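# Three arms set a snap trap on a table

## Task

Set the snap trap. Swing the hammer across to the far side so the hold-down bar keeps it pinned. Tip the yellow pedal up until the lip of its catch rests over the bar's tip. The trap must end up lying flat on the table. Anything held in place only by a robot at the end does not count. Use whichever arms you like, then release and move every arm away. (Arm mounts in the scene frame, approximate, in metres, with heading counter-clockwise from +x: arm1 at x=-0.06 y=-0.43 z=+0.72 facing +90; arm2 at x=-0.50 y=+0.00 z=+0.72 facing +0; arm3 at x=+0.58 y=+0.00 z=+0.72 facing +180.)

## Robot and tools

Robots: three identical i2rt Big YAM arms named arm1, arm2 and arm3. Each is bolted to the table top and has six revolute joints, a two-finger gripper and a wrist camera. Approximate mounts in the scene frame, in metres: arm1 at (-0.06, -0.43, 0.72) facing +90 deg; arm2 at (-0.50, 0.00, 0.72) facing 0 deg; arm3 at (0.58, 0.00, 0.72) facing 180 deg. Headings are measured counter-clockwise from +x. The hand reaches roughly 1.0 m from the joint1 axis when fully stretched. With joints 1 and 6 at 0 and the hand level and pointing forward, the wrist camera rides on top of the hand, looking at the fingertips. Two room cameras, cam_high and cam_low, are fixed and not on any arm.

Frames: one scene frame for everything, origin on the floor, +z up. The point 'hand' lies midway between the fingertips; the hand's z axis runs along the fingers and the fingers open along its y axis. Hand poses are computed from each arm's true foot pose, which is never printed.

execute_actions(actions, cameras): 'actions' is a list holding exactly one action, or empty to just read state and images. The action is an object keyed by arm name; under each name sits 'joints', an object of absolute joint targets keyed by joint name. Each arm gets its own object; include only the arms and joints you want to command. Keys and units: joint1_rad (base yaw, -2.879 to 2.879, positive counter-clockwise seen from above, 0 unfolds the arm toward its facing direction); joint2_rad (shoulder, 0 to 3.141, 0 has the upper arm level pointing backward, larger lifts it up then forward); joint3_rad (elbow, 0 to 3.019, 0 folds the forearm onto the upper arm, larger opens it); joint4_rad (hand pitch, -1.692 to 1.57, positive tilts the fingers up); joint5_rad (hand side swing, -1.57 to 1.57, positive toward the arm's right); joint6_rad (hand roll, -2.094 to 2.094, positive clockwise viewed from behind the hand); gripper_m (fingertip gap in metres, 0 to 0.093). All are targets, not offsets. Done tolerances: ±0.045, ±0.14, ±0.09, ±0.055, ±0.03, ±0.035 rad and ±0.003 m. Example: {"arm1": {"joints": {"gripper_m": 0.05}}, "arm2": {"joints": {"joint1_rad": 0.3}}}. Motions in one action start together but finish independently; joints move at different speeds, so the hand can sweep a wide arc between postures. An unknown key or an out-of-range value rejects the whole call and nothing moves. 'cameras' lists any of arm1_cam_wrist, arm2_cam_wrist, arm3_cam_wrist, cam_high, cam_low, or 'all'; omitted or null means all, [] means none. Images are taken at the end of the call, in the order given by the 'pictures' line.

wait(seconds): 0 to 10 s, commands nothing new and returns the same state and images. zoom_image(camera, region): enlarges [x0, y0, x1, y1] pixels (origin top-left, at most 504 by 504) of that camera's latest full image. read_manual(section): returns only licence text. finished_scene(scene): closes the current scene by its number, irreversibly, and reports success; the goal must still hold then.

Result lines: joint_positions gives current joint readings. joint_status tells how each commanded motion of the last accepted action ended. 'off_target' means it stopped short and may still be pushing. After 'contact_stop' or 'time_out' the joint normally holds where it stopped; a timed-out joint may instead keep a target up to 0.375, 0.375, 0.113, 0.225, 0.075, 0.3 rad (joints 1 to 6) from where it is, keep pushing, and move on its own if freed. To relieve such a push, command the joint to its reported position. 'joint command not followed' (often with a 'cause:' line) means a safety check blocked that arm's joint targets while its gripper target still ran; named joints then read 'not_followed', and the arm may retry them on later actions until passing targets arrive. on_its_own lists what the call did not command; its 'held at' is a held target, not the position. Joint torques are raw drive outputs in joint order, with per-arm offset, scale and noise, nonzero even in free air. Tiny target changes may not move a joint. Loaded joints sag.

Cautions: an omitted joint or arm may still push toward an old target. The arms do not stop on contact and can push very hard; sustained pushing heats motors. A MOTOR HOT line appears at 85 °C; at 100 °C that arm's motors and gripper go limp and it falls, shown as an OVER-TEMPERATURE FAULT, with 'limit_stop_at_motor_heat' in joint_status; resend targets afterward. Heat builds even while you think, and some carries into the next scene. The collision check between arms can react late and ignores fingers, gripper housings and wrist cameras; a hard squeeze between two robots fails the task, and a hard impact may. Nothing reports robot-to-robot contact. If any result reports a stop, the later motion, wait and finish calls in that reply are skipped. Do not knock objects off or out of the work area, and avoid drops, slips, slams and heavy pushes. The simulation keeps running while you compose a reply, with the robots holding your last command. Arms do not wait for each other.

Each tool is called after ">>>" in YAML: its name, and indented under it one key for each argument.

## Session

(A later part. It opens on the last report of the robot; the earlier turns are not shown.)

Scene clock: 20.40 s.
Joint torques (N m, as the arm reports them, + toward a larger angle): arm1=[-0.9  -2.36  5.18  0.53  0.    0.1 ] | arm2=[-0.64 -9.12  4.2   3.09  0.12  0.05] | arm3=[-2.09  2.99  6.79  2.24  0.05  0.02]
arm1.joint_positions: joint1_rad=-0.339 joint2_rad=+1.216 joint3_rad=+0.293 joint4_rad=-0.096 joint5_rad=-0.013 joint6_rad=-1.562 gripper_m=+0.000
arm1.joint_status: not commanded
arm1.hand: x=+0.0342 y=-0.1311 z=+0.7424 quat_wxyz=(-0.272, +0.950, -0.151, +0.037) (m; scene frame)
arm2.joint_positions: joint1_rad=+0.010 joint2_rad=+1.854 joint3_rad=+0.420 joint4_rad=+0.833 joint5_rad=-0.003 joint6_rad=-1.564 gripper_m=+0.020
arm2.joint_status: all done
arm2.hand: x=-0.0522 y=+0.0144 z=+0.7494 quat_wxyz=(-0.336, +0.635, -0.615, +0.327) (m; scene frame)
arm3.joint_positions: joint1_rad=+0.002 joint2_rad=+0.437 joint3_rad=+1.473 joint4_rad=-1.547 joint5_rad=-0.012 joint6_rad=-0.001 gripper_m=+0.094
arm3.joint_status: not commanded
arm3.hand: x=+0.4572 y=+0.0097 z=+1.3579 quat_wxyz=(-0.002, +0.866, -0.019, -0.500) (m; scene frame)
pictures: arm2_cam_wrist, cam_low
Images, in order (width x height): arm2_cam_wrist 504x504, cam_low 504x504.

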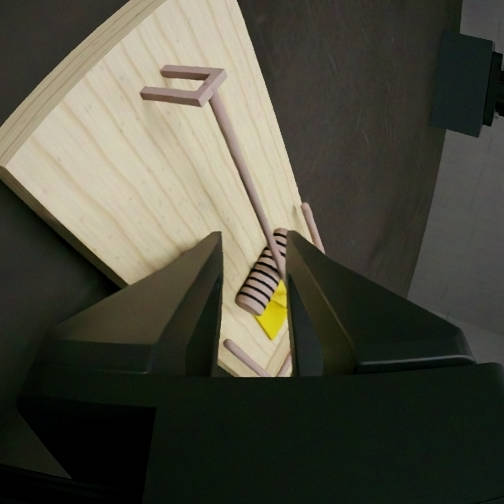

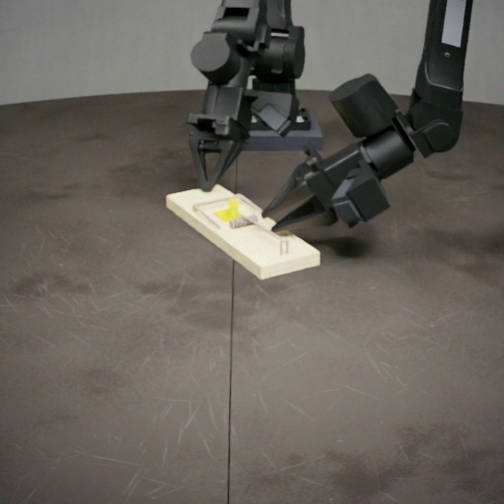

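>>> execute_actions:
  actions:
    - {"arm2":{"joints":{"joint2_rad":1.882,"joint3_rad":0.475,"joint4_rad":0.82}}}
  cameras: []

>>> execute_actions:
  actions:
    - {"arm2":{"joints":{"joint2_rad":1.895,"joint3_rad":0.512,"joint4_rad":0.8}}}
  cameras: ["arm2_cam_wrist","cam_low"]

>>> zoom_image:
  camera: "cam_low"
  region: [200, 140, 370, 290]

Scene clock: 21.17 s.
Joint torques (N m, as the arm reports them, + toward a larger angle): arm1=[-0.15 -2.53  5.37  0.78 -0.02  0.04] | arm2=[-0.62 -9.09  4.61  1.9   0.11  0.06] | arm3=[-2.08  2.98  6.81  2.25  0.05  0.01]
arm1.joint_positions: joint1_rad=-0.339 joint2_rad=+1.216 joint3_rad=+0.293 joint4_rad=-0.096 joint5_rad=-0.013 joint6_rad=-1.562 gripper_m=+0.000
arm1.joint_status: not commanded
arm1.hand: x=+0.0342 y=-0.1311 z=+0.7424 quat_wxyz=(-0.272, +0.950, -0.151, +0.037) (m; scene frame)
arm2.joint_positions: joint1_rad=+0.010 joint2_rad=+1.878 joint3_rad=+0.453 joint4_rad=+0.831 joint5_rad=-0.003 joint6_rad=-1.564 gripper_m=+0.020
arm2.joint_status: all done
arm2.hand: x=-0.0396 y=+0.0148 z=+0.7473 quat_wxyz=(-0.338, +0.634, -0.613, +0.329) (m; scene frame)
arm3.joint_positions: joint1_rad=+0.002 joint2_rad=+0.437 joint3_rad=+1.473 joint4_rad=-1.547 joint5_rad=-0.012 joint6_rad=-0.001 gripper_m=+0.094
arm3.joint_status: not commanded
arm3.hand: x=+0.4572 y=+0.0097 z=+1.3579 quat_wxyz=(-0.002, +0.866, -0.019, -0.500) (m; scene frame)
pictures: none
No camera images: the call's "cameras" was empty. Leave "cameras" out to get every camera's image.

Scene clock: 21.80 s.
Joint torques (N m, as the arm reports them, + toward a larger angle): arm1=[-1.21 -3.25  5.06  0.48  0.02  0.05] | arm2=[-0.8  -9.53  4.85  1.83  0.1   0.06] | arm3=[-2.09  3.01  6.79  2.25  0.05  0.02]
arm1.joint_positions: joint1_rad=-0.339 joint2_rad=+1.216 joint3_rad=+0.293 joint4_rad=-0.096 joint5_rad=-0.013 joint6_rad=-1.562 gripper_m=+0.000
arm1.joint_status: not commanded
arm1.hand: x=+0.0342 y=-0.1311 z=+0.7424 quat_wxyz=(-0.272, +0.950, -0.151, +0.037) (m; scene frame)
arm2.joint_positions: joint1_rad=+0.010 joint2_rad=+1.890 joint3_rad=+0.489 joint4_rad=+0.810 joint5_rad=-0.003 joint6_rad=-1.564 gripper_m=+0.020
arm2.joint_status: all done
arm2.hand: x=-0.0262 y=+0.0153 z=+0.7471 quat_wxyz=(-0.339, +0.633, -0.613, +0.330) (m; scene frame)
arm3.joint_positions: joint1_rad=+0.002 joint2_rad=+0.437 joint3_rad=+1.473 joint4_rad=-1.547 joint5_rad=-0.012 joint6_rad=-0.001 gripper_m=+0.094
arm3.joint_status: not commanded
arm3.hand: x=+0.4572 y=+0.0097 z=+1.3579 quat_wxyz=(-0.002, +0.866, -0.019, -0.500) (m; scene frame)
pictures: arm2_cam_wrist, cam_low
Images, in order (width x height): arm2_cam_wrist 504x504, cam_low 504x504.

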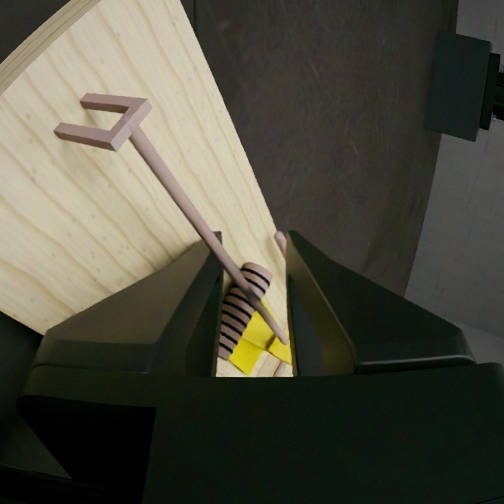

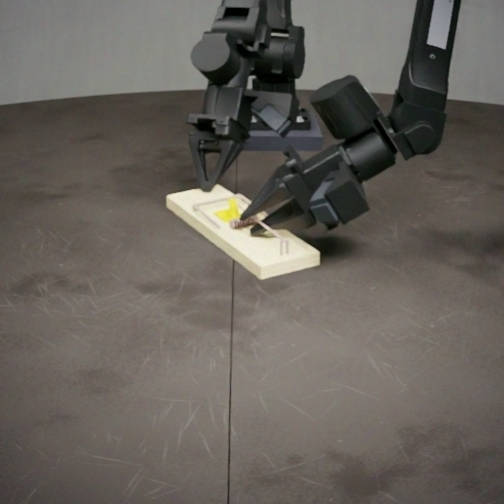

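Region (200, 140, 370, 290) of cam_low's 504x504 image, scaled by 2.965, with more detail than that image has; it fills the top 445 rows of this view, and the rest is white.

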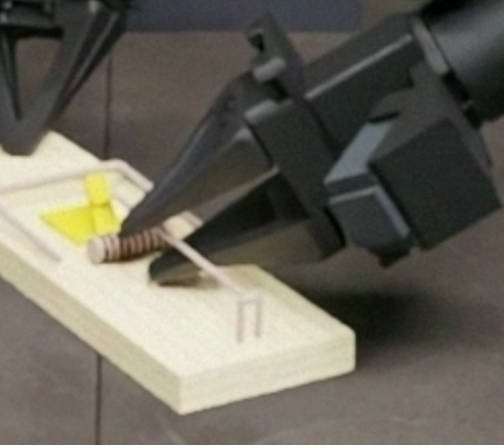

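>>> execute_actions:
  actions:
    - {"arm2":{"joints":{"joint2_rad":1.79,"joint3_rad":0.523,"joint4_rad":0.69,"joint6_rad":-1.9}}}
  cameras: []

>>> execute_actions:
  actions:
    - {"arm2":{"joints":{"joint2_rad":1.657,"joint3_rad":0.562,"joint4_rad":0.518,"gripper_m":0.07,"joint6_rad":-2.05}}}
  cameras: ["arm2_cam_wrist","cam_low"]

>>> zoom_image:
  camera: "cam_low"
  region: [200, 120, 370, 290]

Scene clock: 23.43 s.
Joint torques (N m, as the arm reports them, + toward a larger angle): arm1=[-0.03 -2.16  5.22  0.86  0.02  0.04] | arm2=[-0.46 -9.37  6.21  1.8   0.1   0.  ] | arm3=[-2.06  2.97  6.79  2.25  0.05  0.02]
arm1.joint_positions: joint1_rad=-0.339 joint2_rad=+1.216 joint3_rad=+0.293 joint4_rad=-0.096 joint5_rad=-0.013 joint6_rad=-1.562 gripper_m=+0.000
arm1.joint_status: not commanded
arm1.hand: x=+0.0342 y=-0.1311 z=+0.7424 quat_wxyz=(-0.272, +0.950, -0.151, +0.037) (m; scene frame)
arm2.joint_positions: joint1_rad=+0.010 joint2_rad=+1.791 joint3_rad=+0.493 joint4_rad=+0.701 joint5_rad=-0.003 joint6_rad=-1.892 gripper_m=+0.020
arm2.joint_status: all done
arm2.hand: x=-0.0232 y=+0.0156 z=+0.7710 quat_wxyz=(-0.279, +0.726, -0.502, +0.378) (m; scene frame)
arm3.joint_positions: joint1_rad=+0.002 joint2_rad=+0.437 joint3_rad=+1.473 joint4_rad=-1.547 joint5_rad=-0.012 joint6_rad=-0.001 gripper_m=+0.094
arm3.joint_status: not commanded
arm3.hand: x=+0.4572 y=+0.0097 z=+1.3579 quat_wxyz=(-0.002, +0.866, -0.019, -0.500) (m; scene frame)
pictures: none
No camera images: the call's "cameras" was empty. Leave "cameras" out to get every camera's image.

Scene clock: 24.53 s.
Joint torques (N m, as the arm reports them, + toward a larger angle): arm1=[-1.41 -2.09  5.22  0.66  0.    0.03] | arm2=[-0.62 -8.33  7.71  1.72  0.12  0.03] | arm3=[-2.1   3.01  6.78  2.25  0.05  0.01]
arm1.joint_positions: joint1_rad=-0.339 joint2_rad=+1.216 joint3_rad=+0.293 joint4_rad=-0.096 joint5_rad=-0.013 joint6_rad=-1.562 gripper_m=+0.000
arm1.joint_status: not commanded
arm1.hand: x=+0.0342 y=-0.1311 z=+0.7424 quat_wxyz=(-0.272, +0.950, -0.151, +0.037) (m; scene frame)
arm2.joint_positions: joint1_rad=+0.010 joint2_rad=+1.653 joint3_rad=+0.529 joint4_rad=+0.528 joint5_rad=-0.003 joint6_rad=-2.042 gripper_m=+0.070
arm2.joint_status: all done
arm2.hand: x=-0.0113 y=+0.0164 z=+0.8118 quat_wxyz=(-0.250, +0.761, -0.446, +0.399) (m; scene frame)
arm3.joint_positions: joint1_rad=+0.002 joint2_rad=+0.437 joint3_rad=+1.473 joint4_rad=-1.547 joint5_rad=-0.012 joint6_rad=-0.001 gripper_m=+0.094
arm3.joint_status: not commanded
arm3.hand: x=+0.4572 y=+0.0097 z=+1.3579 quat_wxyz=(-0.002, +0.866, -0.019, -0.500) (m; scene frame)
pictures: arm2_cam_wrist, cam_low
Images, in order (width x height): arm2_cam_wrist 504x504, cam_low 504x504.

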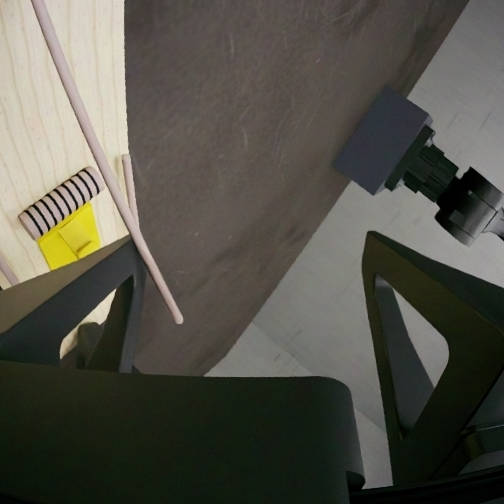

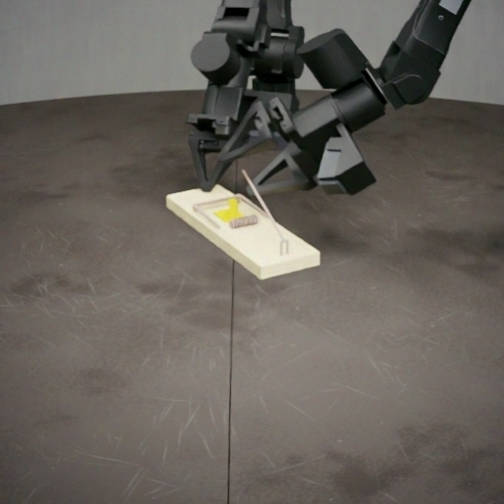

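Region (200, 120, 370, 290) of cam_low's 504x504 image, scaled by 2.965, with more detail than that image has.

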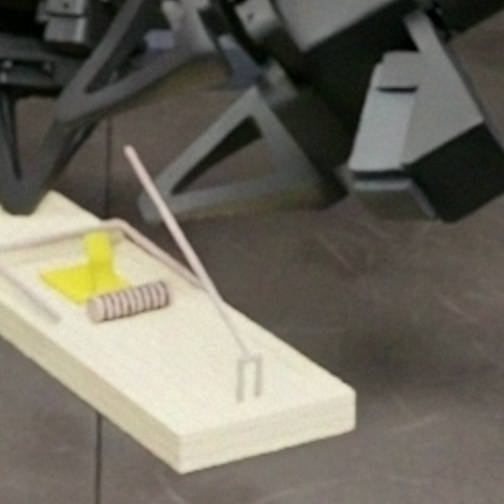

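>>> execute_actions:
  actions:
    - {"arm2":{"joints":{"joint1_rad":0.095,"joint2_rad":1.552,"joint3_rad":0.53,"joint4_rad":0.43,"gripper_m":0.09}}}
  cameras: ["cam_low"]

>>> zoom_image:
  camera: "cam_low"
  region: [200, 120, 370, 290]

Scene clock: 25.53 s.
Joint torques (N m, as the arm reports them, + toward a larger angle): arm1=[-0.7  -2.09  5.29  0.85  0.    0.05] | arm2=[ 0.66 -8.51  5.96  1.75  0.09  0.05] | arm3=[-2.09  2.99  6.79  2.24  0.05  0.02]
arm1.joint_positions: joint1_rad=-0.339 joint2_rad=+1.216 joint3_rad=+0.293 joint4_rad=-0.096 joint5_rad=-0.013 joint6_rad=-1.562 gripper_m=+0.000
arm1.joint_status: not commanded
arm1.hand: x=+0.0342 y=-0.1311 z=+0.7424 quat_wxyz=(-0.272, +0.950, -0.151, +0.037) (m; scene frame)
arm2.joint_positions: joint1_rad=+0.093 joint2_rad=+1.551 joint3_rad=+0.529 joint4_rad=+0.440 joint5_rad=-0.002 joint6_rad=-2.043 gripper_m=+0.090
arm2.joint_status: all done
arm2.hand: x=-0.0166 y=+0.0566 z=+0.8414 quat_wxyz=(-0.270, +0.776, -0.412, +0.394) (m; scene frame)
arm3.joint_positions: joint1_rad=+0.002 joint2_rad=+0.437 joint3_rad=+1.473 joint4_rad=-1.547 joint5_rad=-0.012 joint6_rad=-0.001 gripper_m=+0.094
arm3.joint_status: not commanded
arm3.hand: x=+0.4572 y=+0.0097 z=+1.3579 quat_wxyz=(-0.002, +0.866, -0.019, -0.500) (m; scene frame)
pictures: cam_low
Images, in order (width x height): cam_low 504x504.

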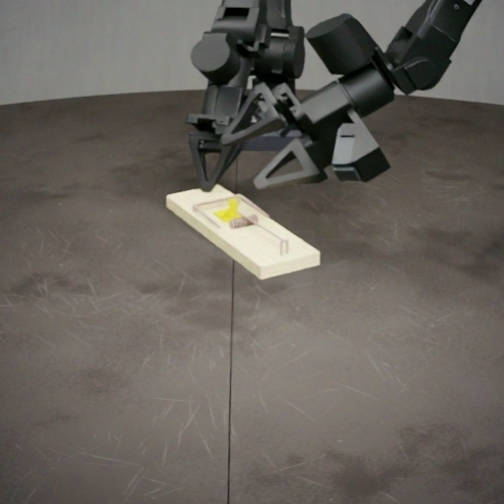

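Region (200, 120, 370, 290) of cam_low's 504x504 image, scaled by 2.965, with more detail than that image has.

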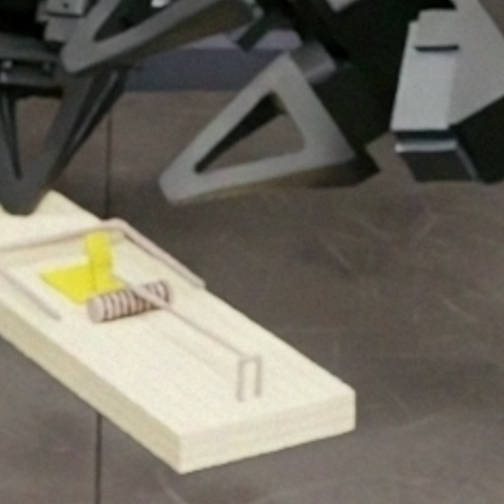

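>>> execute_actions:
  actions:
    - {"arm2":{"joints":{"joint1_rad":0.005,"joint2_rad":1.7,"joint3_rad":0.379,"joint4_rad":0.8,"gripper_m":0.02,"joint6_rad":1.57}}}
  cameras: []

>>> execute_actions:
  actions:
    - {"arm2":{"joints":{"joint2_rad":1.852,"joint3_rad":0.44,"joint4_rad":0.855}}}
  cameras: []

>>> execute_actions:
  actions:
    - {"arm2":{"joints":{"joint2_rad":1.882,"joint3_rad":0.475,"joint4_rad":0.82}}}
  cameras: []

>>> execute_actions:
  actions:
    - {"arm2":{"joints":{"joint2_rad":1.895,"joint3_rad":0.512,"joint4_rad":0.8}}}
  cameras: []

>>> execute_actions:
  actions:
    - {"arm2":{"joints":{"joint1_rad":0.03,"joint2_rad":1.79,"joint3_rad":0.533,"joint4_rad":0.69,"joint6_rad":1.15}}}
  cameras: ["arm2_cam_wrist","cam_low"]

>>> zoom_image:
  camera: "cam_low"
  region: [200, 120, 370, 290]

Scene clock: 28.77 s.
Joint torques (N m, as the arm reports them, + toward a larger angle): arm1=[-1.05 -2.49  5.33  0.97 -0.03  0.02] | arm2=[ 0.09 -8.53  4.49  3.11  0.14  0.05] | arm3=[-2.07  3.01  6.79  2.24  0.05  0.02]
arm1.joint_positions: joint1_rad=-0.339 joint2_rad=+1.216 joint3_rad=+0.293 joint4_rad=-0.096 joint5_rad=-0.013 joint6_rad=-1.562 gripper_m=+0.000
arm1.joint_status: not commanded
arm1.hand: x=+0.0342 y=-0.1311 z=+0.7424 quat_wxyz=(-0.272, +0.950, -0.151, +0.037) (m; scene frame)
arm2.joint_positions: joint1_rad=+0.007 joint2_rad=+1.709 joint3_rad=+0.366 joint4_rad=+0.777 joint5_rad=-0.002 joint6_rad=+1.562 gripper_m=+0.020
arm2.joint_status: all done
arm2.hand: x=-0.0652 y=+0.0129 z=+0.7839 quat_wxyz=(-0.341, -0.605, -0.633, -0.344) (m; scene frame)
arm3.joint_positions: joint1_rad=+0.002 joint2_rad=+0.437 joint3_rad=+1.473 joint4_rad=-1.547 joint5_rad=-0.012 joint6_rad=-0.001 gripper_m=+0.094
arm3.joint_status: not commanded
arm3.hand: x=+0.4572 y=+0.0097 z=+1.3579 quat_wxyz=(-0.002, +0.866, -0.019, -0.500) (m; scene frame)
pictures: none
No camera images: the call's "cameras" was empty. Leave "cameras" out to get every camera's image.

Scene clock: 29.63 s.
Joint torques (N m, as the arm reports them, + toward a larger angle): arm1=[-1.91 -2.6   5.31  0.78  0.03  0.  ] | arm2=[ 0.15 -9.76  4.07  2.99  0.16  0.05] | arm3=[-2.06  3.02  6.79  2.24  0.05  0.02]
arm1.joint_positions: joint1_rad=-0.339 joint2_rad=+1.216 joint3_rad=+0.293 joint4_rad=-0.096 joint5_rad=-0.013 joint6_rad=-1.562 gripper_m=+0.000
arm1.joint_status: not commanded
arm1.hand: x=+0.0342 y=-0.1311 z=+0.7424 quat_wxyz=(-0.272, +0.950, -0.151, +0.037) (m; scene frame)
arm2.joint_positions: joint1_rad=+0.007 joint2_rad=+1.858 joint3_rad=+0.426 joint4_rad=+0.835 joint5_rad=-0.002 joint6_rad=+1.563 gripper_m=+0.020
arm2.joint_status: all done
arm2.hand: x=-0.0498 y=+0.0130 z=+0.7496 quat_wxyz=(-0.331, -0.610, -0.638, -0.334) (m; scene frame)
arm3.joint_positions: joint1_rad=+0.002 joint2_rad=+0.437 joint3_rad=+1.473 joint4_rad=-1.547 joint5_rad=-0.012 joint6_rad=-0.001 gripper_m=+0.094
arm3.joint_status: not commanded
arm3.hand: x=+0.4572 y=+0.0097 z=+1.3579 quat_wxyz=(-0.002, +0.866, -0.019, -0.500) (m; scene frame)
pictures: none
No camera images: the call's "cameras" was empty. Leave "cameras" out to get every camera's image.

Scene clock: 30.27 s.
Joint torques (N m, as the arm reports them, + toward a larger angle): arm1=[-0.9  -2.11  5.47  0.61  0.02  0.08] | arm2=[ 0.04 -8.87  4.72  1.72  0.15  0.03] | arm3=[-2.1   3.01  6.79  2.24  0.05  0.02]
arm1.joint_positions: joint1_rad=-0.339 joint2_rad=+1.216 joint3_rad=+0.293 joint4_rad=-0.096 joint5_rad=-0.013 joint6_rad=-1.562 gripper_m=+0.000
arm1.joint_status: not commanded
arm1.hand: x=+0.0342 y=-0.1311 z=+0.7424 quat_wxyz=(-0.272, +0.950, -0.151, +0.037) (m; scene frame)
arm2.joint_positions: joint1_rad=+0.007 joint2_rad=+1.878 joint3_rad=+0.452 joint4_rad=+0.831 joint5_rad=-0.002 joint6_rad=+1.563 gripper_m=+0.020
arm2.joint_status: all done
arm2.hand: x=-0.0401 y=+0.0133 z=+0.7472 quat_wxyz=(-0.332, -0.610, -0.637, -0.335) (m; scene frame)
arm3.joint_positions: joint1_rad=+0.002 joint2_rad=+0.437 joint3_rad=+1.473 joint4_rad=-1.547 joint5_rad=-0.012 joint6_rad=-0.001 gripper_m=+0.094
arm3.joint_status: not commanded
arm3.hand: x=+0.4572 y=+0.0097 z=+1.3579 quat_wxyz=(-0.002, +0.866, -0.019, -0.500) (m; scene frame)
pictures: none
No camera images: the call's "cameras" was empty. Leave "cameras" out to get every camera's image.

Scene clock: 30.90 s.
Joint torques (N m, as the arm reports them, + toward a larger angle): arm1=[-0.6  -2.09  5.42  0.8  -0.02  0.  ] | arm2=[ 0.45 -9.41  4.69  1.79  0.17  0.05] | arm3=[-2.1   3.02  6.79  2.25  0.05  0.02]
arm1.joint_positions: joint1_rad=-0.339 joint2_rad=+1.216 joint3_rad=+0.293 joint4_rad=-0.096 joint5_rad=-0.013 joint6_rad=-1.562 gripper_m=+0.000
arm1.joint_status: not commanded
arm1.hand: x=+0.0342 y=-0.1311 z=+0.7424 quat_wxyz=(-0.272, +0.950, -0.151, +0.037) (m; scene frame)
arm2.joint_positions: joint1_rad=+0.007 joint2_rad=+1.890 joint3_rad=+0.489 joint4_rad=+0.810 joint5_rad=-0.002 joint6_rad=+1.563 gripper_m=+0.020
arm2.joint_status: all done
arm2.hand: x=-0.0259 y=+0.0137 z=+0.7474 quat_wxyz=(-0.333, -0.609, -0.636, -0.336) (m; scene frame)
arm3.joint_positions: joint1_rad=+0.002 joint2_rad=+0.437 joint3_rad=+1.473 joint4_rad=-1.547 joint5_rad=-0.012 joint6_rad=-0.001 gripper_m=+0.094
arm3.joint_status: not commanded
arm3.hand: x=+0.4572 y=+0.0097 z=+1.3579 quat_wxyz=(-0.002, +0.866, -0.019, -0.500) (m; scene frame)
pictures: none
No camera images: the call's "cameras" was empty. Leave "cameras" out to get every camera's image.

Scene clock: 32.33 s.
Joint torques (N m, as the arm reports them, + toward a larger angle): arm1=[-0.25 -3.11  5.41  0.48  0.    0.04] | arm2=[ 1.67 -9.98  6.48  1.85  0.16 -0.1 ] | arm3=[-2.09  2.95  6.8   2.24  0.05  0.02]
arm1.joint_positions: joint1_rad=-0.339 joint2_rad=+1.216 joint3_rad=+0.293 joint4_rad=-0.096 joint5_rad=-0.013 joint6_rad=-1.562 gripper_m=+0.000
arm1.joint_status: not commanded
arm1.hand: x=+0.0342 y=-0.1311 z=+0.7424 quat_wxyz=(-0.272, +0.950, -0.151, +0.037) (m; scene frame)
arm2.joint_positions: joint1_rad=+0.018 joint2_rad=+1.794 joint3_rad=+0.499 joint4_rad=+0.700 joint5_rad=-0.002 joint6_rad=+1.159 gripper_m=+0.020
arm2.joint_status: all done
arm2.hand: x=-0.0206 y=+0.0194 z=+0.7715 quat_wxyz=(-0.391, -0.465, -0.749, -0.264) (m; scene frame)
arm3.joint_positions: joint1_rad=+0.002 joint2_rad=+0.437 joint3_rad=+1.473 joint4_rad=-1.547 joint5_rad=-0.012 joint6_rad=-0.001 gripper_m=+0.094
arm3.joint_status: not commanded
arm3.hand: x=+0.4572 y=+0.0097 z=+1.3579 quat_wxyz=(-0.002, +0.866, -0.019, -0.500) (m; scene frame)
pictures: arm2_cam_wrist, cam_low
Images, in order (width x height): arm2_cam_wrist 504x504, cam_low 504x504.

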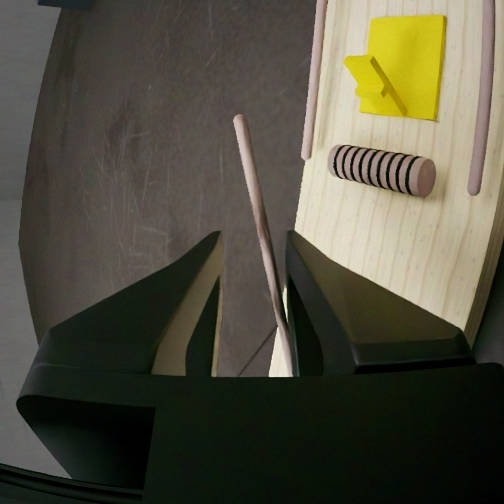

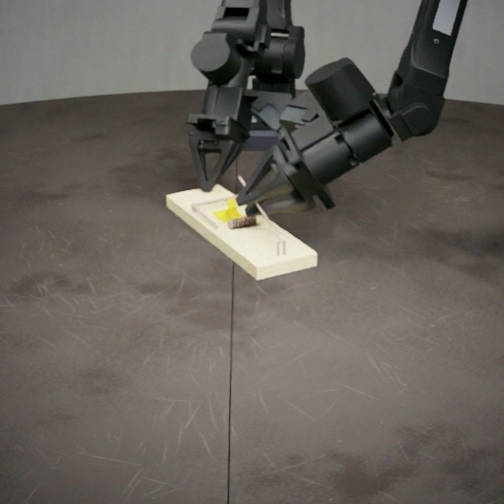

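Region (200, 120, 370, 290) of cam_low's 504x504 image, scaled by 2.965, with more detail than that image has.

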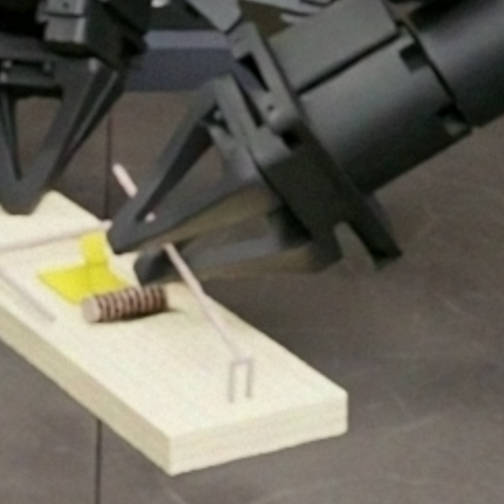

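>>> execute_actions:
  actions:
    - {"arm2":{"joints":{"joint1_rad":0.075,"joint2_rad":1.68,"joint3_rad":0.472,"joint4_rad":0.602,"joint6_rad":0.5}}}
  cameras: ["cam_low"]

>>> execute_actions:
  actions:
    - {"arm2":{"joints":{"joint1_rad":0.134,"joint2_rad":1.623,"joint3_rad":0.445,"joint4_rad":0.57,"joint6_rad":0.0}}}
  cameras: ["arm2_cam_wrist","cam_low"]

Scene clock: 34.17 s.
Joint torques (N m, as the arm reports them, + toward a larger angle): arm1=[-0.7  -2.77  5.42  0.74  0.05  0.03] | arm2=[ 1.2  -8.81  4.46  1.84  0.14 -0.06] | arm3=[-2.1   3.01  6.8   2.24  0.05  0.02]
arm1.joint_positions: joint1_rad=-0.339 joint2_rad=+1.216 joint3_rad=+0.293 joint4_rad=-0.096 joint5_rad=-0.013 joint6_rad=-1.562 gripper_m=+0.000
arm1.joint_status: not commanded
arm1.hand: x=+0.0342 y=-0.1311 z=+0.7424 quat_wxyz=(-0.272, +0.950, -0.151, +0.037) (m; scene frame)
arm2.joint_positions: joint1_rad=+0.069 joint2_rad=+1.682 joint3_rad=+0.474 joint4_rad=+0.612 joint5_rad=-0.002 joint6_rad=+0.509 gripper_m=+0.020
arm2.joint_status: all done
arm2.hand: x=-0.0313 y=+0.0431 z=+0.7963 quat_wxyz=(-0.451, -0.180, -0.864, -0.136) (m; scene frame)
arm3.joint_positions: joint1_rad=+0.002 joint2_rad=+0.437 joint3_rad=+1.473 joint4_rad=-1.547 joint5_rad=-0.012 joint6_rad=-0.001 gripper_m=+0.094
arm3.joint_status: not commanded
arm3.hand: x=+0.4572 y=+0.0097 z=+1.3579 quat_wxyz=(-0.002, +0.866, -0.019, -0.500) (m; scene frame)
pictures: cam_low
Images, in order (width x height): cam_low 504x504.

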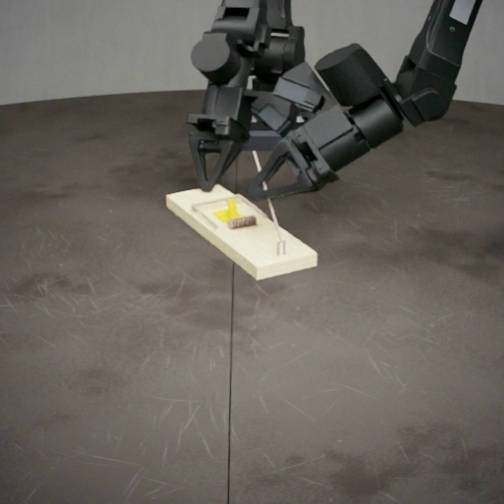

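Scene clock: 35.67 s.
Joint torques (N m, as the arm reports them, + toward a larger angle): arm1=[-0.69 -3.87  5.16  0.77  0.    0.  ] | arm2=[ 0.96 -8.77  4.81  1.87  0.11 -0.05] | arm3=[-2.06  2.98  6.79  2.24  0.05  0.02]
arm1.joint_positions: joint1_rad=-0.339 joint2_rad=+1.216 joint3_rad=+0.293 joint4_rad=-0.096 joint5_rad=-0.013 joint6_rad=-1.562 gripper_m=+0.000
arm1.joint_status: not commanded
arm1.hand: x=+0.0342 y=-0.1311 z=+0.7424 quat_wxyz=(-0.272, +0.950, -0.151, +0.037) (m; scene frame)
arm2.joint_positions: joint1_rad=+0.129 joint2_rad=+1.630 joint3_rad=+0.445 joint4_rad=+0.579 joint5_rad=-0.002 joint6_rad=+0.009 gripper_m=+0.020
arm2.joint_status: all done
arm2.hand: x=-0.0473 y=+0.0692 z=+0.8020 quat_wxyz=(-0.465, +0.066, -0.882, -0.034) (m; scene frame)
arm3.joint_positions: joint1_rad=+0.002 joint2_rad=+0.437 joint3_rad=+1.473 joint4_rad=-1.547 joint5_rad=-0.012 joint6_rad=-0.001 gripper_m=+0.094
arm3.joint_status: not commanded
arm3.hand: x=+0.4572 y=+0.0097 z=+1.3579 quat_wxyz=(-0.002, +0.866, -0.019, -0.500) (m; scene frame)
pictures: arm2_cam_wrist, cam_low
Images, in order (width x height): arm2_cam_wrist 504x504, cam_low 504x504.

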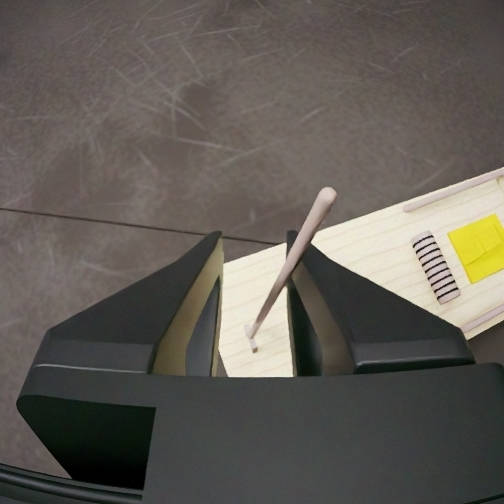

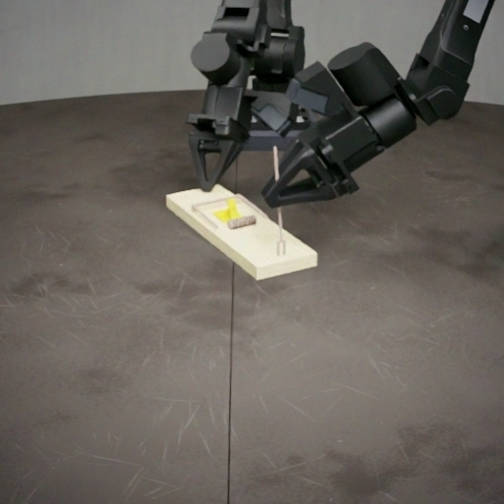

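>>> execute_actions:
  actions:
    - {"arm2":{"joints":{"joint1_rad":0.215,"joint2_rad":1.649,"joint3_rad":0.42,"joint4_rad":0.65,"joint6_rad":-0.55}},"arm3":{"joints":{"joint1_rad":0.116,"joint2_rad":1.6,"joint3_rad":0.564,"joint4_rad":0.66,"joint5_rad":0,"joint6_rad":-1.57,"gripper_m":0.02}}}
  cameras: []

>>> execute_actions:
  actions:
    - {"arm3":{"joints":{"joint2_rad":1.8}}}
  cameras: ["arm2_cam_wrist","arm3_cam_wrist","cam_low","cam_high"]

Scene clock: 38.13 s.
Joint torques (N m, as the arm reports them, + toward a larger angle): arm1=[-1.24 -2.93  5.34  0.58  0.01  0.  ] | arm2=[ 0.87 -7.78  4.26  3.2   0.09 -0.02] | arm3=[ -1.18 -10.62   5.1    3.16   0.1    0.  ]
arm1.joint_positions: joint1_rad=-0.339 joint2_rad=+1.216 joint3_rad=+0.293 joint4_rad=-0.096 joint5_rad=-0.013 joint6_rad=-1.562 gripper_m=+0.000
arm1.joint_status: not commanded
arm1.hand: x=+0.0342 y=-0.1311 z=+0.7424 quat_wxyz=(-0.272, +0.950, -0.151, +0.037) (m; scene frame)
arm2.joint_positions: joint1_rad=+0.210 joint2_rad=+1.646 joint3_rad=+0.423 joint4_rad=+0.627 joint5_rad=-0.002 joint6_rad=-0.542 gripper_m=+0.020
arm2.joint_status: all done
arm2.hand: x=-0.0605 y=+0.1041 z=+0.7971 quat_wxyz=(-0.464, +0.336, -0.816, +0.076) (m; scene frame)
arm3.joint_positions: joint1_rad=+0.108 joint2_rad=+1.588 joint3_rad=+0.569 joint4_rad=+0.635 joint5_rad=-0.002 joint6_rad=-1.560 gripper_m=+0.020
arm3.joint_status: all done
arm3.hand: x=+0.0552 y=-0.0304 z=+0.8838 quat_wxyz=(-0.374, +0.575, +0.601, -0.410) (m; scene frame)
pictures: none
No camera images: the call's "cameras" was empty. Leave "cameras" out to get every camera's image.

Scene clock: 39.33 s.
Joint torques (N m, as the arm reports them, + toward a larger angle): arm1=[-0.44 -2.63  5.22  0.8  -0.02  0.04] | arm2=[ 1.06 -7.83  4.26  3.22  0.09 -0.02] | arm3=[ -1.15 -13.16   3.34   2.75   0.09   0.01]
arm1.joint_positions: joint1_rad=-0.339 joint2_rad=+1.216 joint3_rad=+0.293 joint4_rad=-0.096 joint5_rad=-0.013 joint6_rad=-1.562 gripper_m=+0.000
arm1.joint_status: not commanded
arm1.hand: x=+0.0342 y=-0.1311 z=+0.7424 quat_wxyz=(-0.272, +0.950, -0.151, +0.037) (m; scene frame)
arm2.joint_positions: joint1_rad=+0.210 joint2_rad=+1.646 joint3_rad=+0.423 joint4_rad=+0.627 joint5_rad=-0.002 joint6_rad=-0.542 gripper_m=+0.020
arm2.joint_status: not commanded
arm2.hand: x=-0.0605 y=+0.1041 z=+0.7971 quat_wxyz=(-0.464, +0.336, -0.816, +0.076) (m; scene frame)
arm3.joint_positions: joint1_rad=+0.108 joint2_rad=+1.800 joint3_rad=+0.569 joint4_rad=+0.643 joint5_rad=-0.002 joint6_rad=-1.562 gripper_m=+0.020
arm3.joint_status: all done
arm3.hand: x=+0.0750 y=-0.0303 z=+0.7804 quat_wxyz=(-0.314, +0.611, +0.639, -0.345) (m; scene frame)
pictures: arm2_cam_wrist, arm3_cam_wrist, cam_high, cam_low
Images, in order (width x height): arm2_cam_wrist 504x504, arm3_cam_wrist 504x504, cam_high 504x504, cam_low 504x504.

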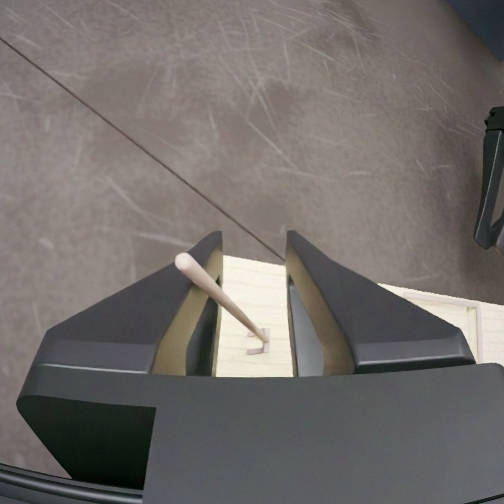

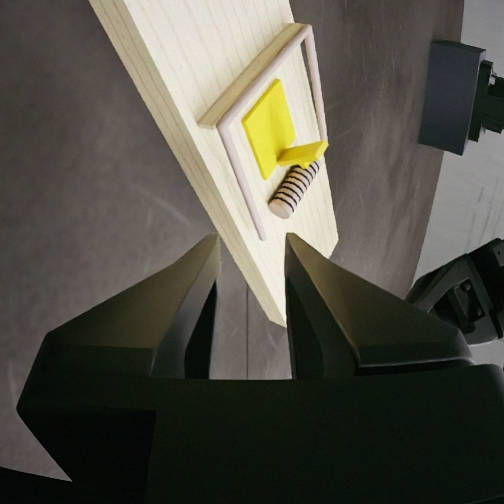

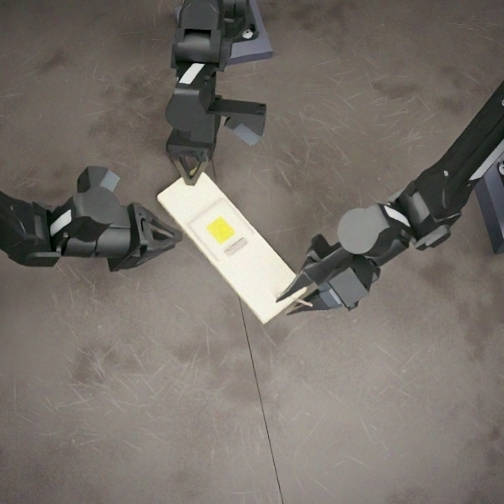

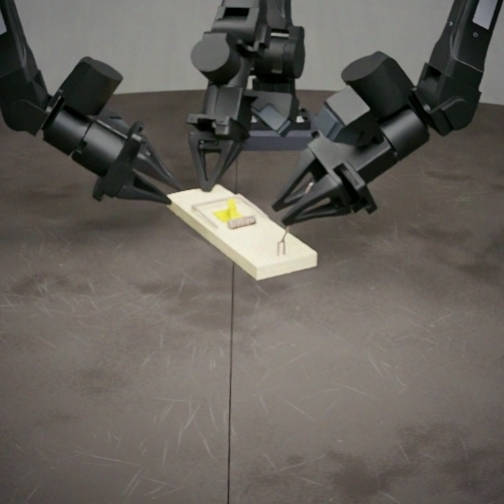

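>>> execute_actions:
  actions:
    - {"arm1":{"joints":{"joint2_rad":1.15,"joint4_rad":0.1}},"arm3":{"joints":{"joint2_rad":1.5,"joint3_rad":1.0}}}
  cameras: []

>>> execute_actions:
  actions:
    - {"arm1":{"joints":{"joint2_rad":1.2,"joint3_rad":0.12,"joint4_rad":0.43}}}
  cameras: []

>>> execute_actions:
  actions:
    - {"arm1":{"joints":{"joint2_rad":1.33}}}
  cameras: ["arm1_cam_wrist","cam_low"]

Scene clock: 41.77 s.
Joint torques (N m, as the arm reports them, + toward a larger angle): arm1=[-0.62 -5.41  7.15  2.52 -0.03  0.06] | arm2=[ 0.95 -7.71  4.34  3.16  0.09 -0.03] | arm3=[ -1.13 -12.64   9.52   2.27   0.15   0.05]
arm1.joint_positions: joint1_rad=-0.339 joint2_rad=+1.150 joint3_rad=+0.277 joint4_rad=+0.080 joint5_rad=-0.012 joint6_rad=-1.562 gripper_m=+0.000
arm1.joint_status: all done
arm1.hand: x=+0.0445 y=-0.0990 z=+0.7833 quat_wxyz=(-0.377, +0.913, -0.144, +0.053) (m; scene frame)
arm2.joint_positions: joint1_rad=+0.210 joint2_rad=+1.646 joint3_rad=+0.423 joint4_rad=+0.627 joint5_rad=-0.002 joint6_rad=-0.542 gripper_m=+0.020
arm2.joint_status: not commanded
arm2.hand: x=-0.0605 y=+0.1041 z=+0.7971 quat_wxyz=(-0.464, +0.336, -0.816, +0.076) (m; scene frame)
arm3.joint_positions: joint1_rad=+0.108 joint2_rad=+1.481 joint3_rad=+0.984 joint4_rad=+0.656 joint5_rad=-0.002 joint6_rad=-1.564 gripper_m=+0.020
arm3.joint_status: all done
arm3.hand: x=-0.0573 y=-0.0340 z=+1.1624 quat_wxyz=(-0.514, +0.452, +0.471, -0.556) (m; scene frame)
pictures: none
No camera images: the call's "cameras" was empty. Leave "cameras" out to get every camera's image.

Scene clock: 42.83 s.
Joint torques (N m, as the arm reports them, + toward a larger angle): arm1=[-1.39 -3.65  6.21  2.68 -0.02  0.1 ] | arm2=[ 0.98 -8.01  4.33  3.22  0.09 -0.01] | arm3=[ -1.1  -12.02   9.52   2.28   0.14   0.05]
arm1.joint_positions: joint1_rad=-0.339 joint2_rad=+1.196 joint3_rad=+0.108 joint4_rad=+0.409 joint5_rad=-0.012 joint6_rad=-1.563 gripper_m=+0.000
arm1.joint_status: all done
arm1.hand: x=+0.0347 y=-0.1296 z=+0.7621 quat_wxyz=(-0.428, +0.891, -0.140, +0.061) (m; scene frame)
arm2.joint_positions: joint1_rad=+0.210 joint2_rad=+1.646 joint3_rad=+0.423 joint4_rad=+0.627 joint5_rad=-0.002 joint6_rad=-0.542 gripper_m=+0.020
arm2.joint_status: not commanded
arm2.hand: x=-0.0605 y=+0.1041 z=+0.7971 quat_wxyz=(-0.464, +0.336, -0.816, +0.076) (m; scene frame)
arm3.joint_positions: joint1_rad=+0.108 joint2_rad=+1.481 joint3_rad=+0.984 joint4_rad=+0.656 joint5_rad=-0.002 joint6_rad=-1.564 gripper_m=+0.020
arm3.joint_status: not commanded
arm3.hand: x=-0.0573 y=-0.0340 z=+1.1624 quat_wxyz=(-0.514, +0.452, +0.471, -0.556) (m; scene frame)
pictures: none
No camera images: the call's "cameras" was empty. Leave "cameras" out to get every camera's image.

Scene clock: 43.57 s.
Joint torques (N m, as the arm reports them, + toward a larger angle): arm1=[-1.26 -1.93  4.94  1.29 -0.11  0.06] | arm2=[ 0.95 -7.94  4.32  3.18  0.09 -0.01] | arm3=[ -1.14 -12.07   9.53   2.27   0.14   0.05]
arm1.joint_positions: joint1_rad=-0.339 joint2_rad=+1.297 joint3_rad=+0.116 joint4_rad=+0.439 joint5_rad=-0.008 joint6_rad=-1.564 gripper_m=+0.000
arm1.joint_status: all done
arm1.hand: x=+0.0343 y=-0.1336 z=+0.7409 quat_wxyz=(-0.400, +0.904, -0.143, +0.059) (m; scene frame)
arm2.joint_positions: joint1_rad=+0.210 joint2_rad=+1.646 joint3_rad=+0.423 joint4_rad=+0.627 joint5_rad=-0.002 joint6_rad=-0.542 gripper_m=+0.020
arm2.joint_status: not commanded
arm2.hand: x=-0.0605 y=+0.1041 z=+0.7971 quat_wxyz=(-0.464, +0.336, -0.816, +0.076) (m; scene frame)
arm3.joint_positions: joint1_rad=+0.108 joint2_rad=+1.481 joint3_rad=+0.984 joint4_rad=+0.656 joint5_rad=-0.002 joint6_rad=-1.564 gripper_m=+0.020
arm3.joint_status: not commanded
arm3.hand: x=-0.0573 y=-0.0340 z=+1.1624 quat_wxyz=(-0.514, +0.452, +0.471, -0.556) (m; scene frame)
pictures: arm1_cam_wrist, cam_low
Images, in order (width x height): arm1_cam_wrist 504x504, cam_low 504x504.

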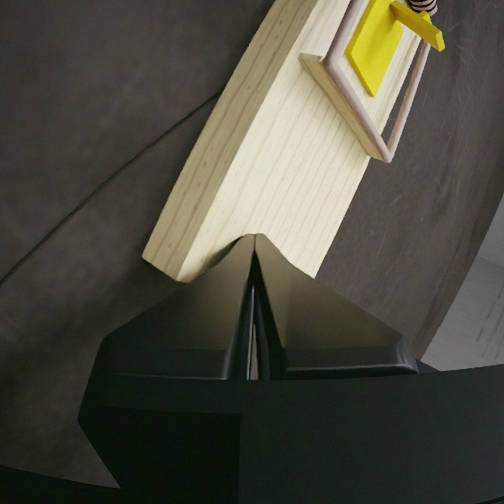

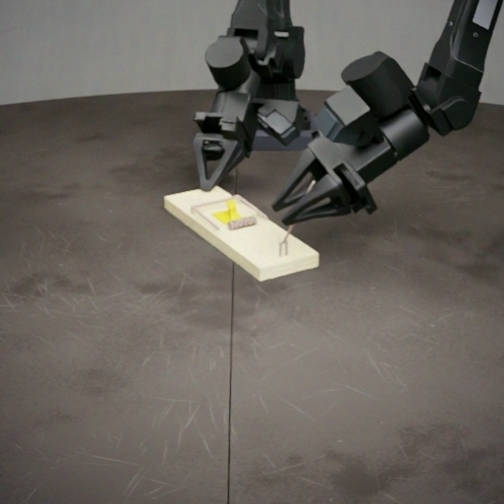

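>>> zoom_image:
  camera: "arm1_cam_wrist"
  region: [280, 0, 460, 180]

Region (280, 0, 460, 180) of arm1_cam_wrist's 504x504 image, scaled by 2.800, with more detail than that image has.

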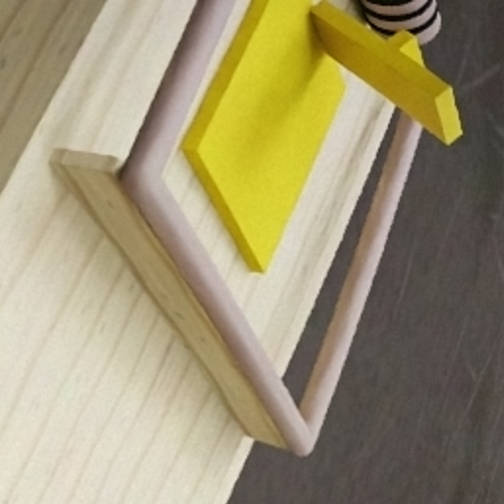

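>>> execute_actions:
  actions:
    - {"arm3":{"joints":{"joint1_rad":0.15,"joint2_rad":1.85,"joint3_rad":0.543,"joint4_rad":1.07}}}
  cameras: []

>>> execute_actions:
  actions:
    - {"arm3":{"joints":{"joint2_rad":1.998}}}
  cameras: ["arm3_cam_wrist","cam_low"]

>>> zoom_image:
  camera: "cam_low"
  region: [110, 140, 280, 290]

Scene clock: 45.07 s.
Joint torques (N m, as the arm reports them, + toward a larger angle): arm1=[-1.68 -1.43  5.08  1.48 -0.11  0.03] | arm2=[ 1.08 -7.7   4.35  3.21  0.09 -0.01] | arm3=[ -1.41 -13.8    3.43   3.17   0.09   0.05]
arm1.joint_positions: joint1_rad=-0.339 joint2_rad=+1.297 joint3_rad=+0.116 joint4_rad=+0.439 joint5_rad=-0.008 joint6_rad=-1.564 gripper_m=+0.000
arm1.joint_status: not commanded
arm1.hand: x=+0.0343 y=-0.1336 z=+0.7409 quat_wxyz=(-0.400, +0.904, -0.143, +0.059) (m; scene frame)
arm2.joint_positions: joint1_rad=+0.210 joint2_rad=+1.646 joint3_rad=+0.423 joint4_rad=+0.627 joint5_rad=-0.002 joint6_rad=-0.542 gripper_m=+0.020
arm2.joint_status: not commanded
arm2.hand: x=-0.0605 y=+0.1041 z=+0.7971 quat_wxyz=(-0.464, +0.336, -0.816, +0.076) (m; scene frame)
arm3.joint_positions: joint1_rad=+0.145 joint2_rad=+1.864 joint3_rad=+0.542 joint4_rad=+1.046 joint5_rad=-0.002 joint6_rad=-1.564 gripper_m=+0.020
arm3.joint_status: all done
arm3.hand: x=+0.0553 y=-0.0504 z=+0.8290 quat_wxyz=(-0.397, +0.542, +0.589, -0.448) (m; scene frame)
pictures: none
No camera images: the call's "cameras" was empty. Leave "cameras" out to get every camera's image.

Scene clock: 46.03 s.
Joint torques (N m, as the arm reports them, + toward a larger angle): arm1=[-1.25 -1.45  4.98  1.37 -0.19  0.06] | arm2=[ 0.7  -7.86  4.29  3.19  0.09 -0.01] | arm3=[ -1.38 -12.73   2.22   2.86   0.08   0.05]
arm1.joint_positions: joint1_rad=-0.339 joint2_rad=+1.297 joint3_rad=+0.116 joint4_rad=+0.439 joint5_rad=-0.008 joint6_rad=-1.564 gripper_m=+0.000
arm1.joint_status: not commanded
arm1.hand: x=+0.0343 y=-0.1336 z=+0.7409 quat_wxyz=(-0.400, +0.904, -0.143, +0.059) (m; scene frame)
arm2.joint_positions: joint1_rad=+0.210 joint2_rad=+1.646 joint3_rad=+0.423 joint4_rad=+0.627 joint5_rad=-0.002 joint6_rad=-0.542 gripper_m=+0.020
arm2.joint_status: not commanded
arm2.hand: x=-0.0605 y=+0.1041 z=+0.7971 quat_wxyz=(-0.464, +0.336, -0.816, +0.076) (m; scene frame)
arm3.joint_positions: joint1_rad=+0.145 joint2_rad=+1.993 joint3_rad=+0.542 joint4_rad=+1.052 joint5_rad=-0.002 joint6_rad=-1.564 gripper_m=+0.020
arm3.joint_status: all done
arm3.hand: x=+0.0717 y=-0.0496 z=+0.7663 quat_wxyz=(-0.363, +0.566, +0.616, -0.411) (m; scene frame)
pictures: arm3_cam_wrist, cam_low
Images, in order (width x height): arm3_cam_wrist 504x504, cam_low 504x504.

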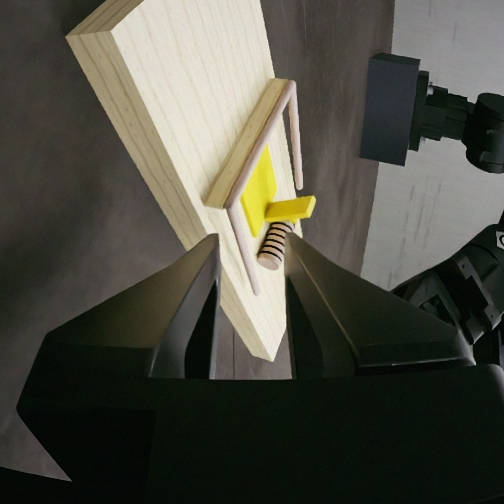

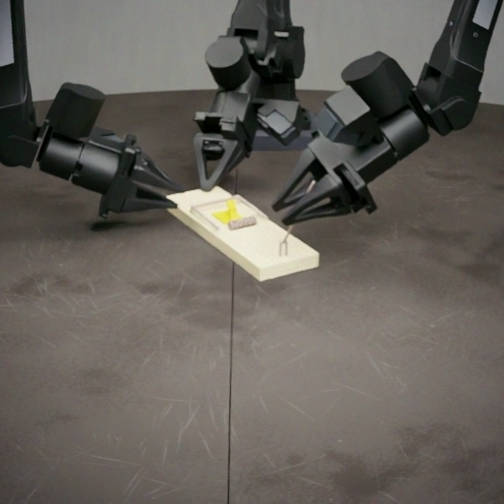

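Region (110, 140, 280, 290) of cam_low's 504x504 image, scaled by 2.965, with more detail than that image has; it fills the top 445 rows of this view, and the rest is white.

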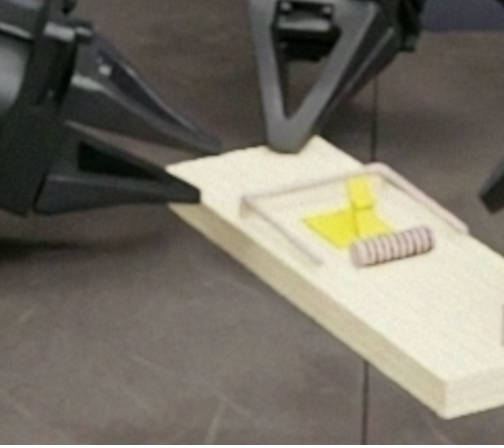

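>>> execute_actions:
  actions:
    - {"arm3":{"joints":{"joint1_rad":0.105,"joint2_rad":2.036,"joint3_rad":0.597}}}
  cameras: ["arm3_cam_wrist","cam_low","arm1_cam_wrist"]

>>> zoom_image:
  camera: "cam_low"
  region: [140, 170, 260, 260]

Scene clock: 46.83 s.
Joint torques (N m, as the arm reports them, + toward a larger angle): arm1=[-0.21 -1.98  5.    1.05 -0.16  0.06] | arm2=[ 0.88 -7.79  4.32  3.14  0.08 -0.02] | arm3=[ -2.5  -12.17   3.59   2.85   0.08   0.05]
arm1.joint_positions: joint1_rad=-0.339 joint2_rad=+1.297 joint3_rad=+0.116 joint4_rad=+0.439 joint5_rad=-0.008 joint6_rad=-1.564 gripper_m=+0.000
arm1.joint_status: not commanded
arm1.hand: x=+0.0343 y=-0.1336 z=+0.7409 quat_wxyz=(-0.400, +0.904, -0.143, +0.059) (m; scene frame)
arm2.joint_positions: joint1_rad=+0.210 joint2_rad=+1.646 joint3_rad=+0.423 joint4_rad=+0.627 joint5_rad=-0.002 joint6_rad=-0.542 gripper_m=+0.020
arm2.joint_status: not commanded
arm2.hand: x=-0.0605 y=+0.1041 z=+0.7971 quat_wxyz=(-0.464, +0.336, -0.816, +0.076) (m; scene frame)
arm3.joint_positions: joint1_rad=+0.111 joint2_rad=+2.013 joint3_rad=+0.582 joint4_rad=+1.052 joint5_rad=-0.002 joint6_rad=-1.564 gripper_m=+0.020
arm3.joint_status: all done
arm3.hand: x=+0.0546 y=-0.0331 z=+0.7672 quat_wxyz=(-0.376, +0.573, +0.602, -0.411) (m; scene frame)
pictures: arm1_cam_wrist, arm3_cam_wrist, cam_low
Images, in order (width x height): arm1_cam_wrist 504x504, arm3_cam_wrist 504x504, cam_low 504x504.

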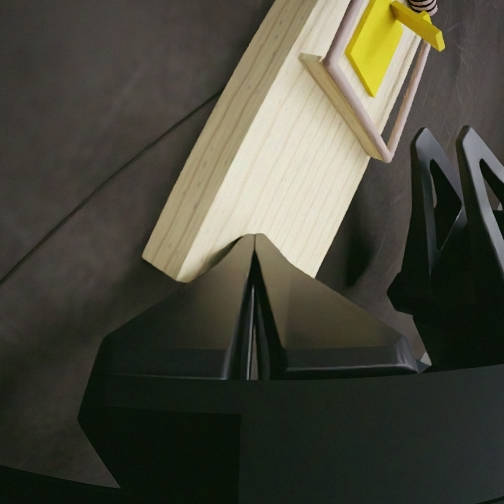

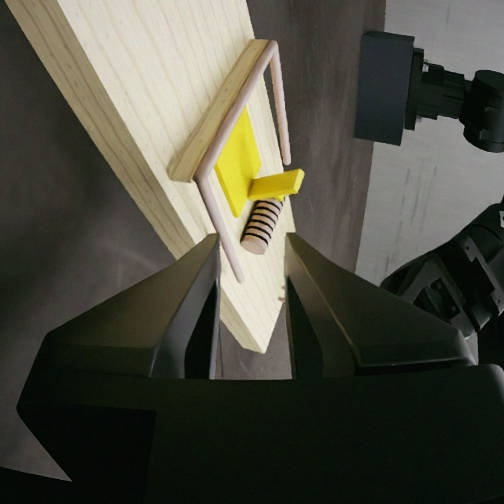

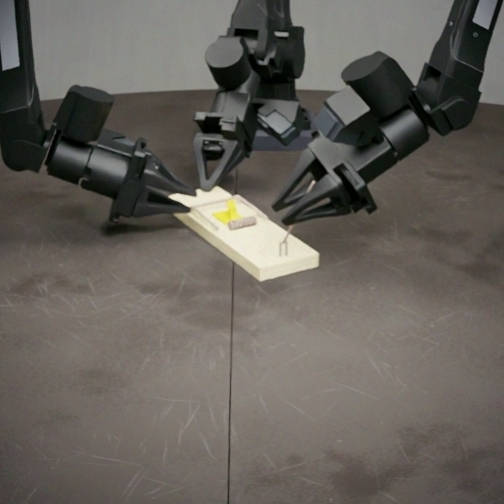

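Region (140, 170, 260, 260) of cam_low's 504x504 image, scaled by 4.200, with more detail than that image has; it fills the top 378 rows of this view, and the rest is white.

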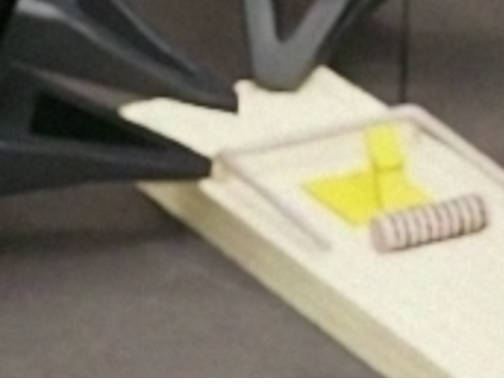

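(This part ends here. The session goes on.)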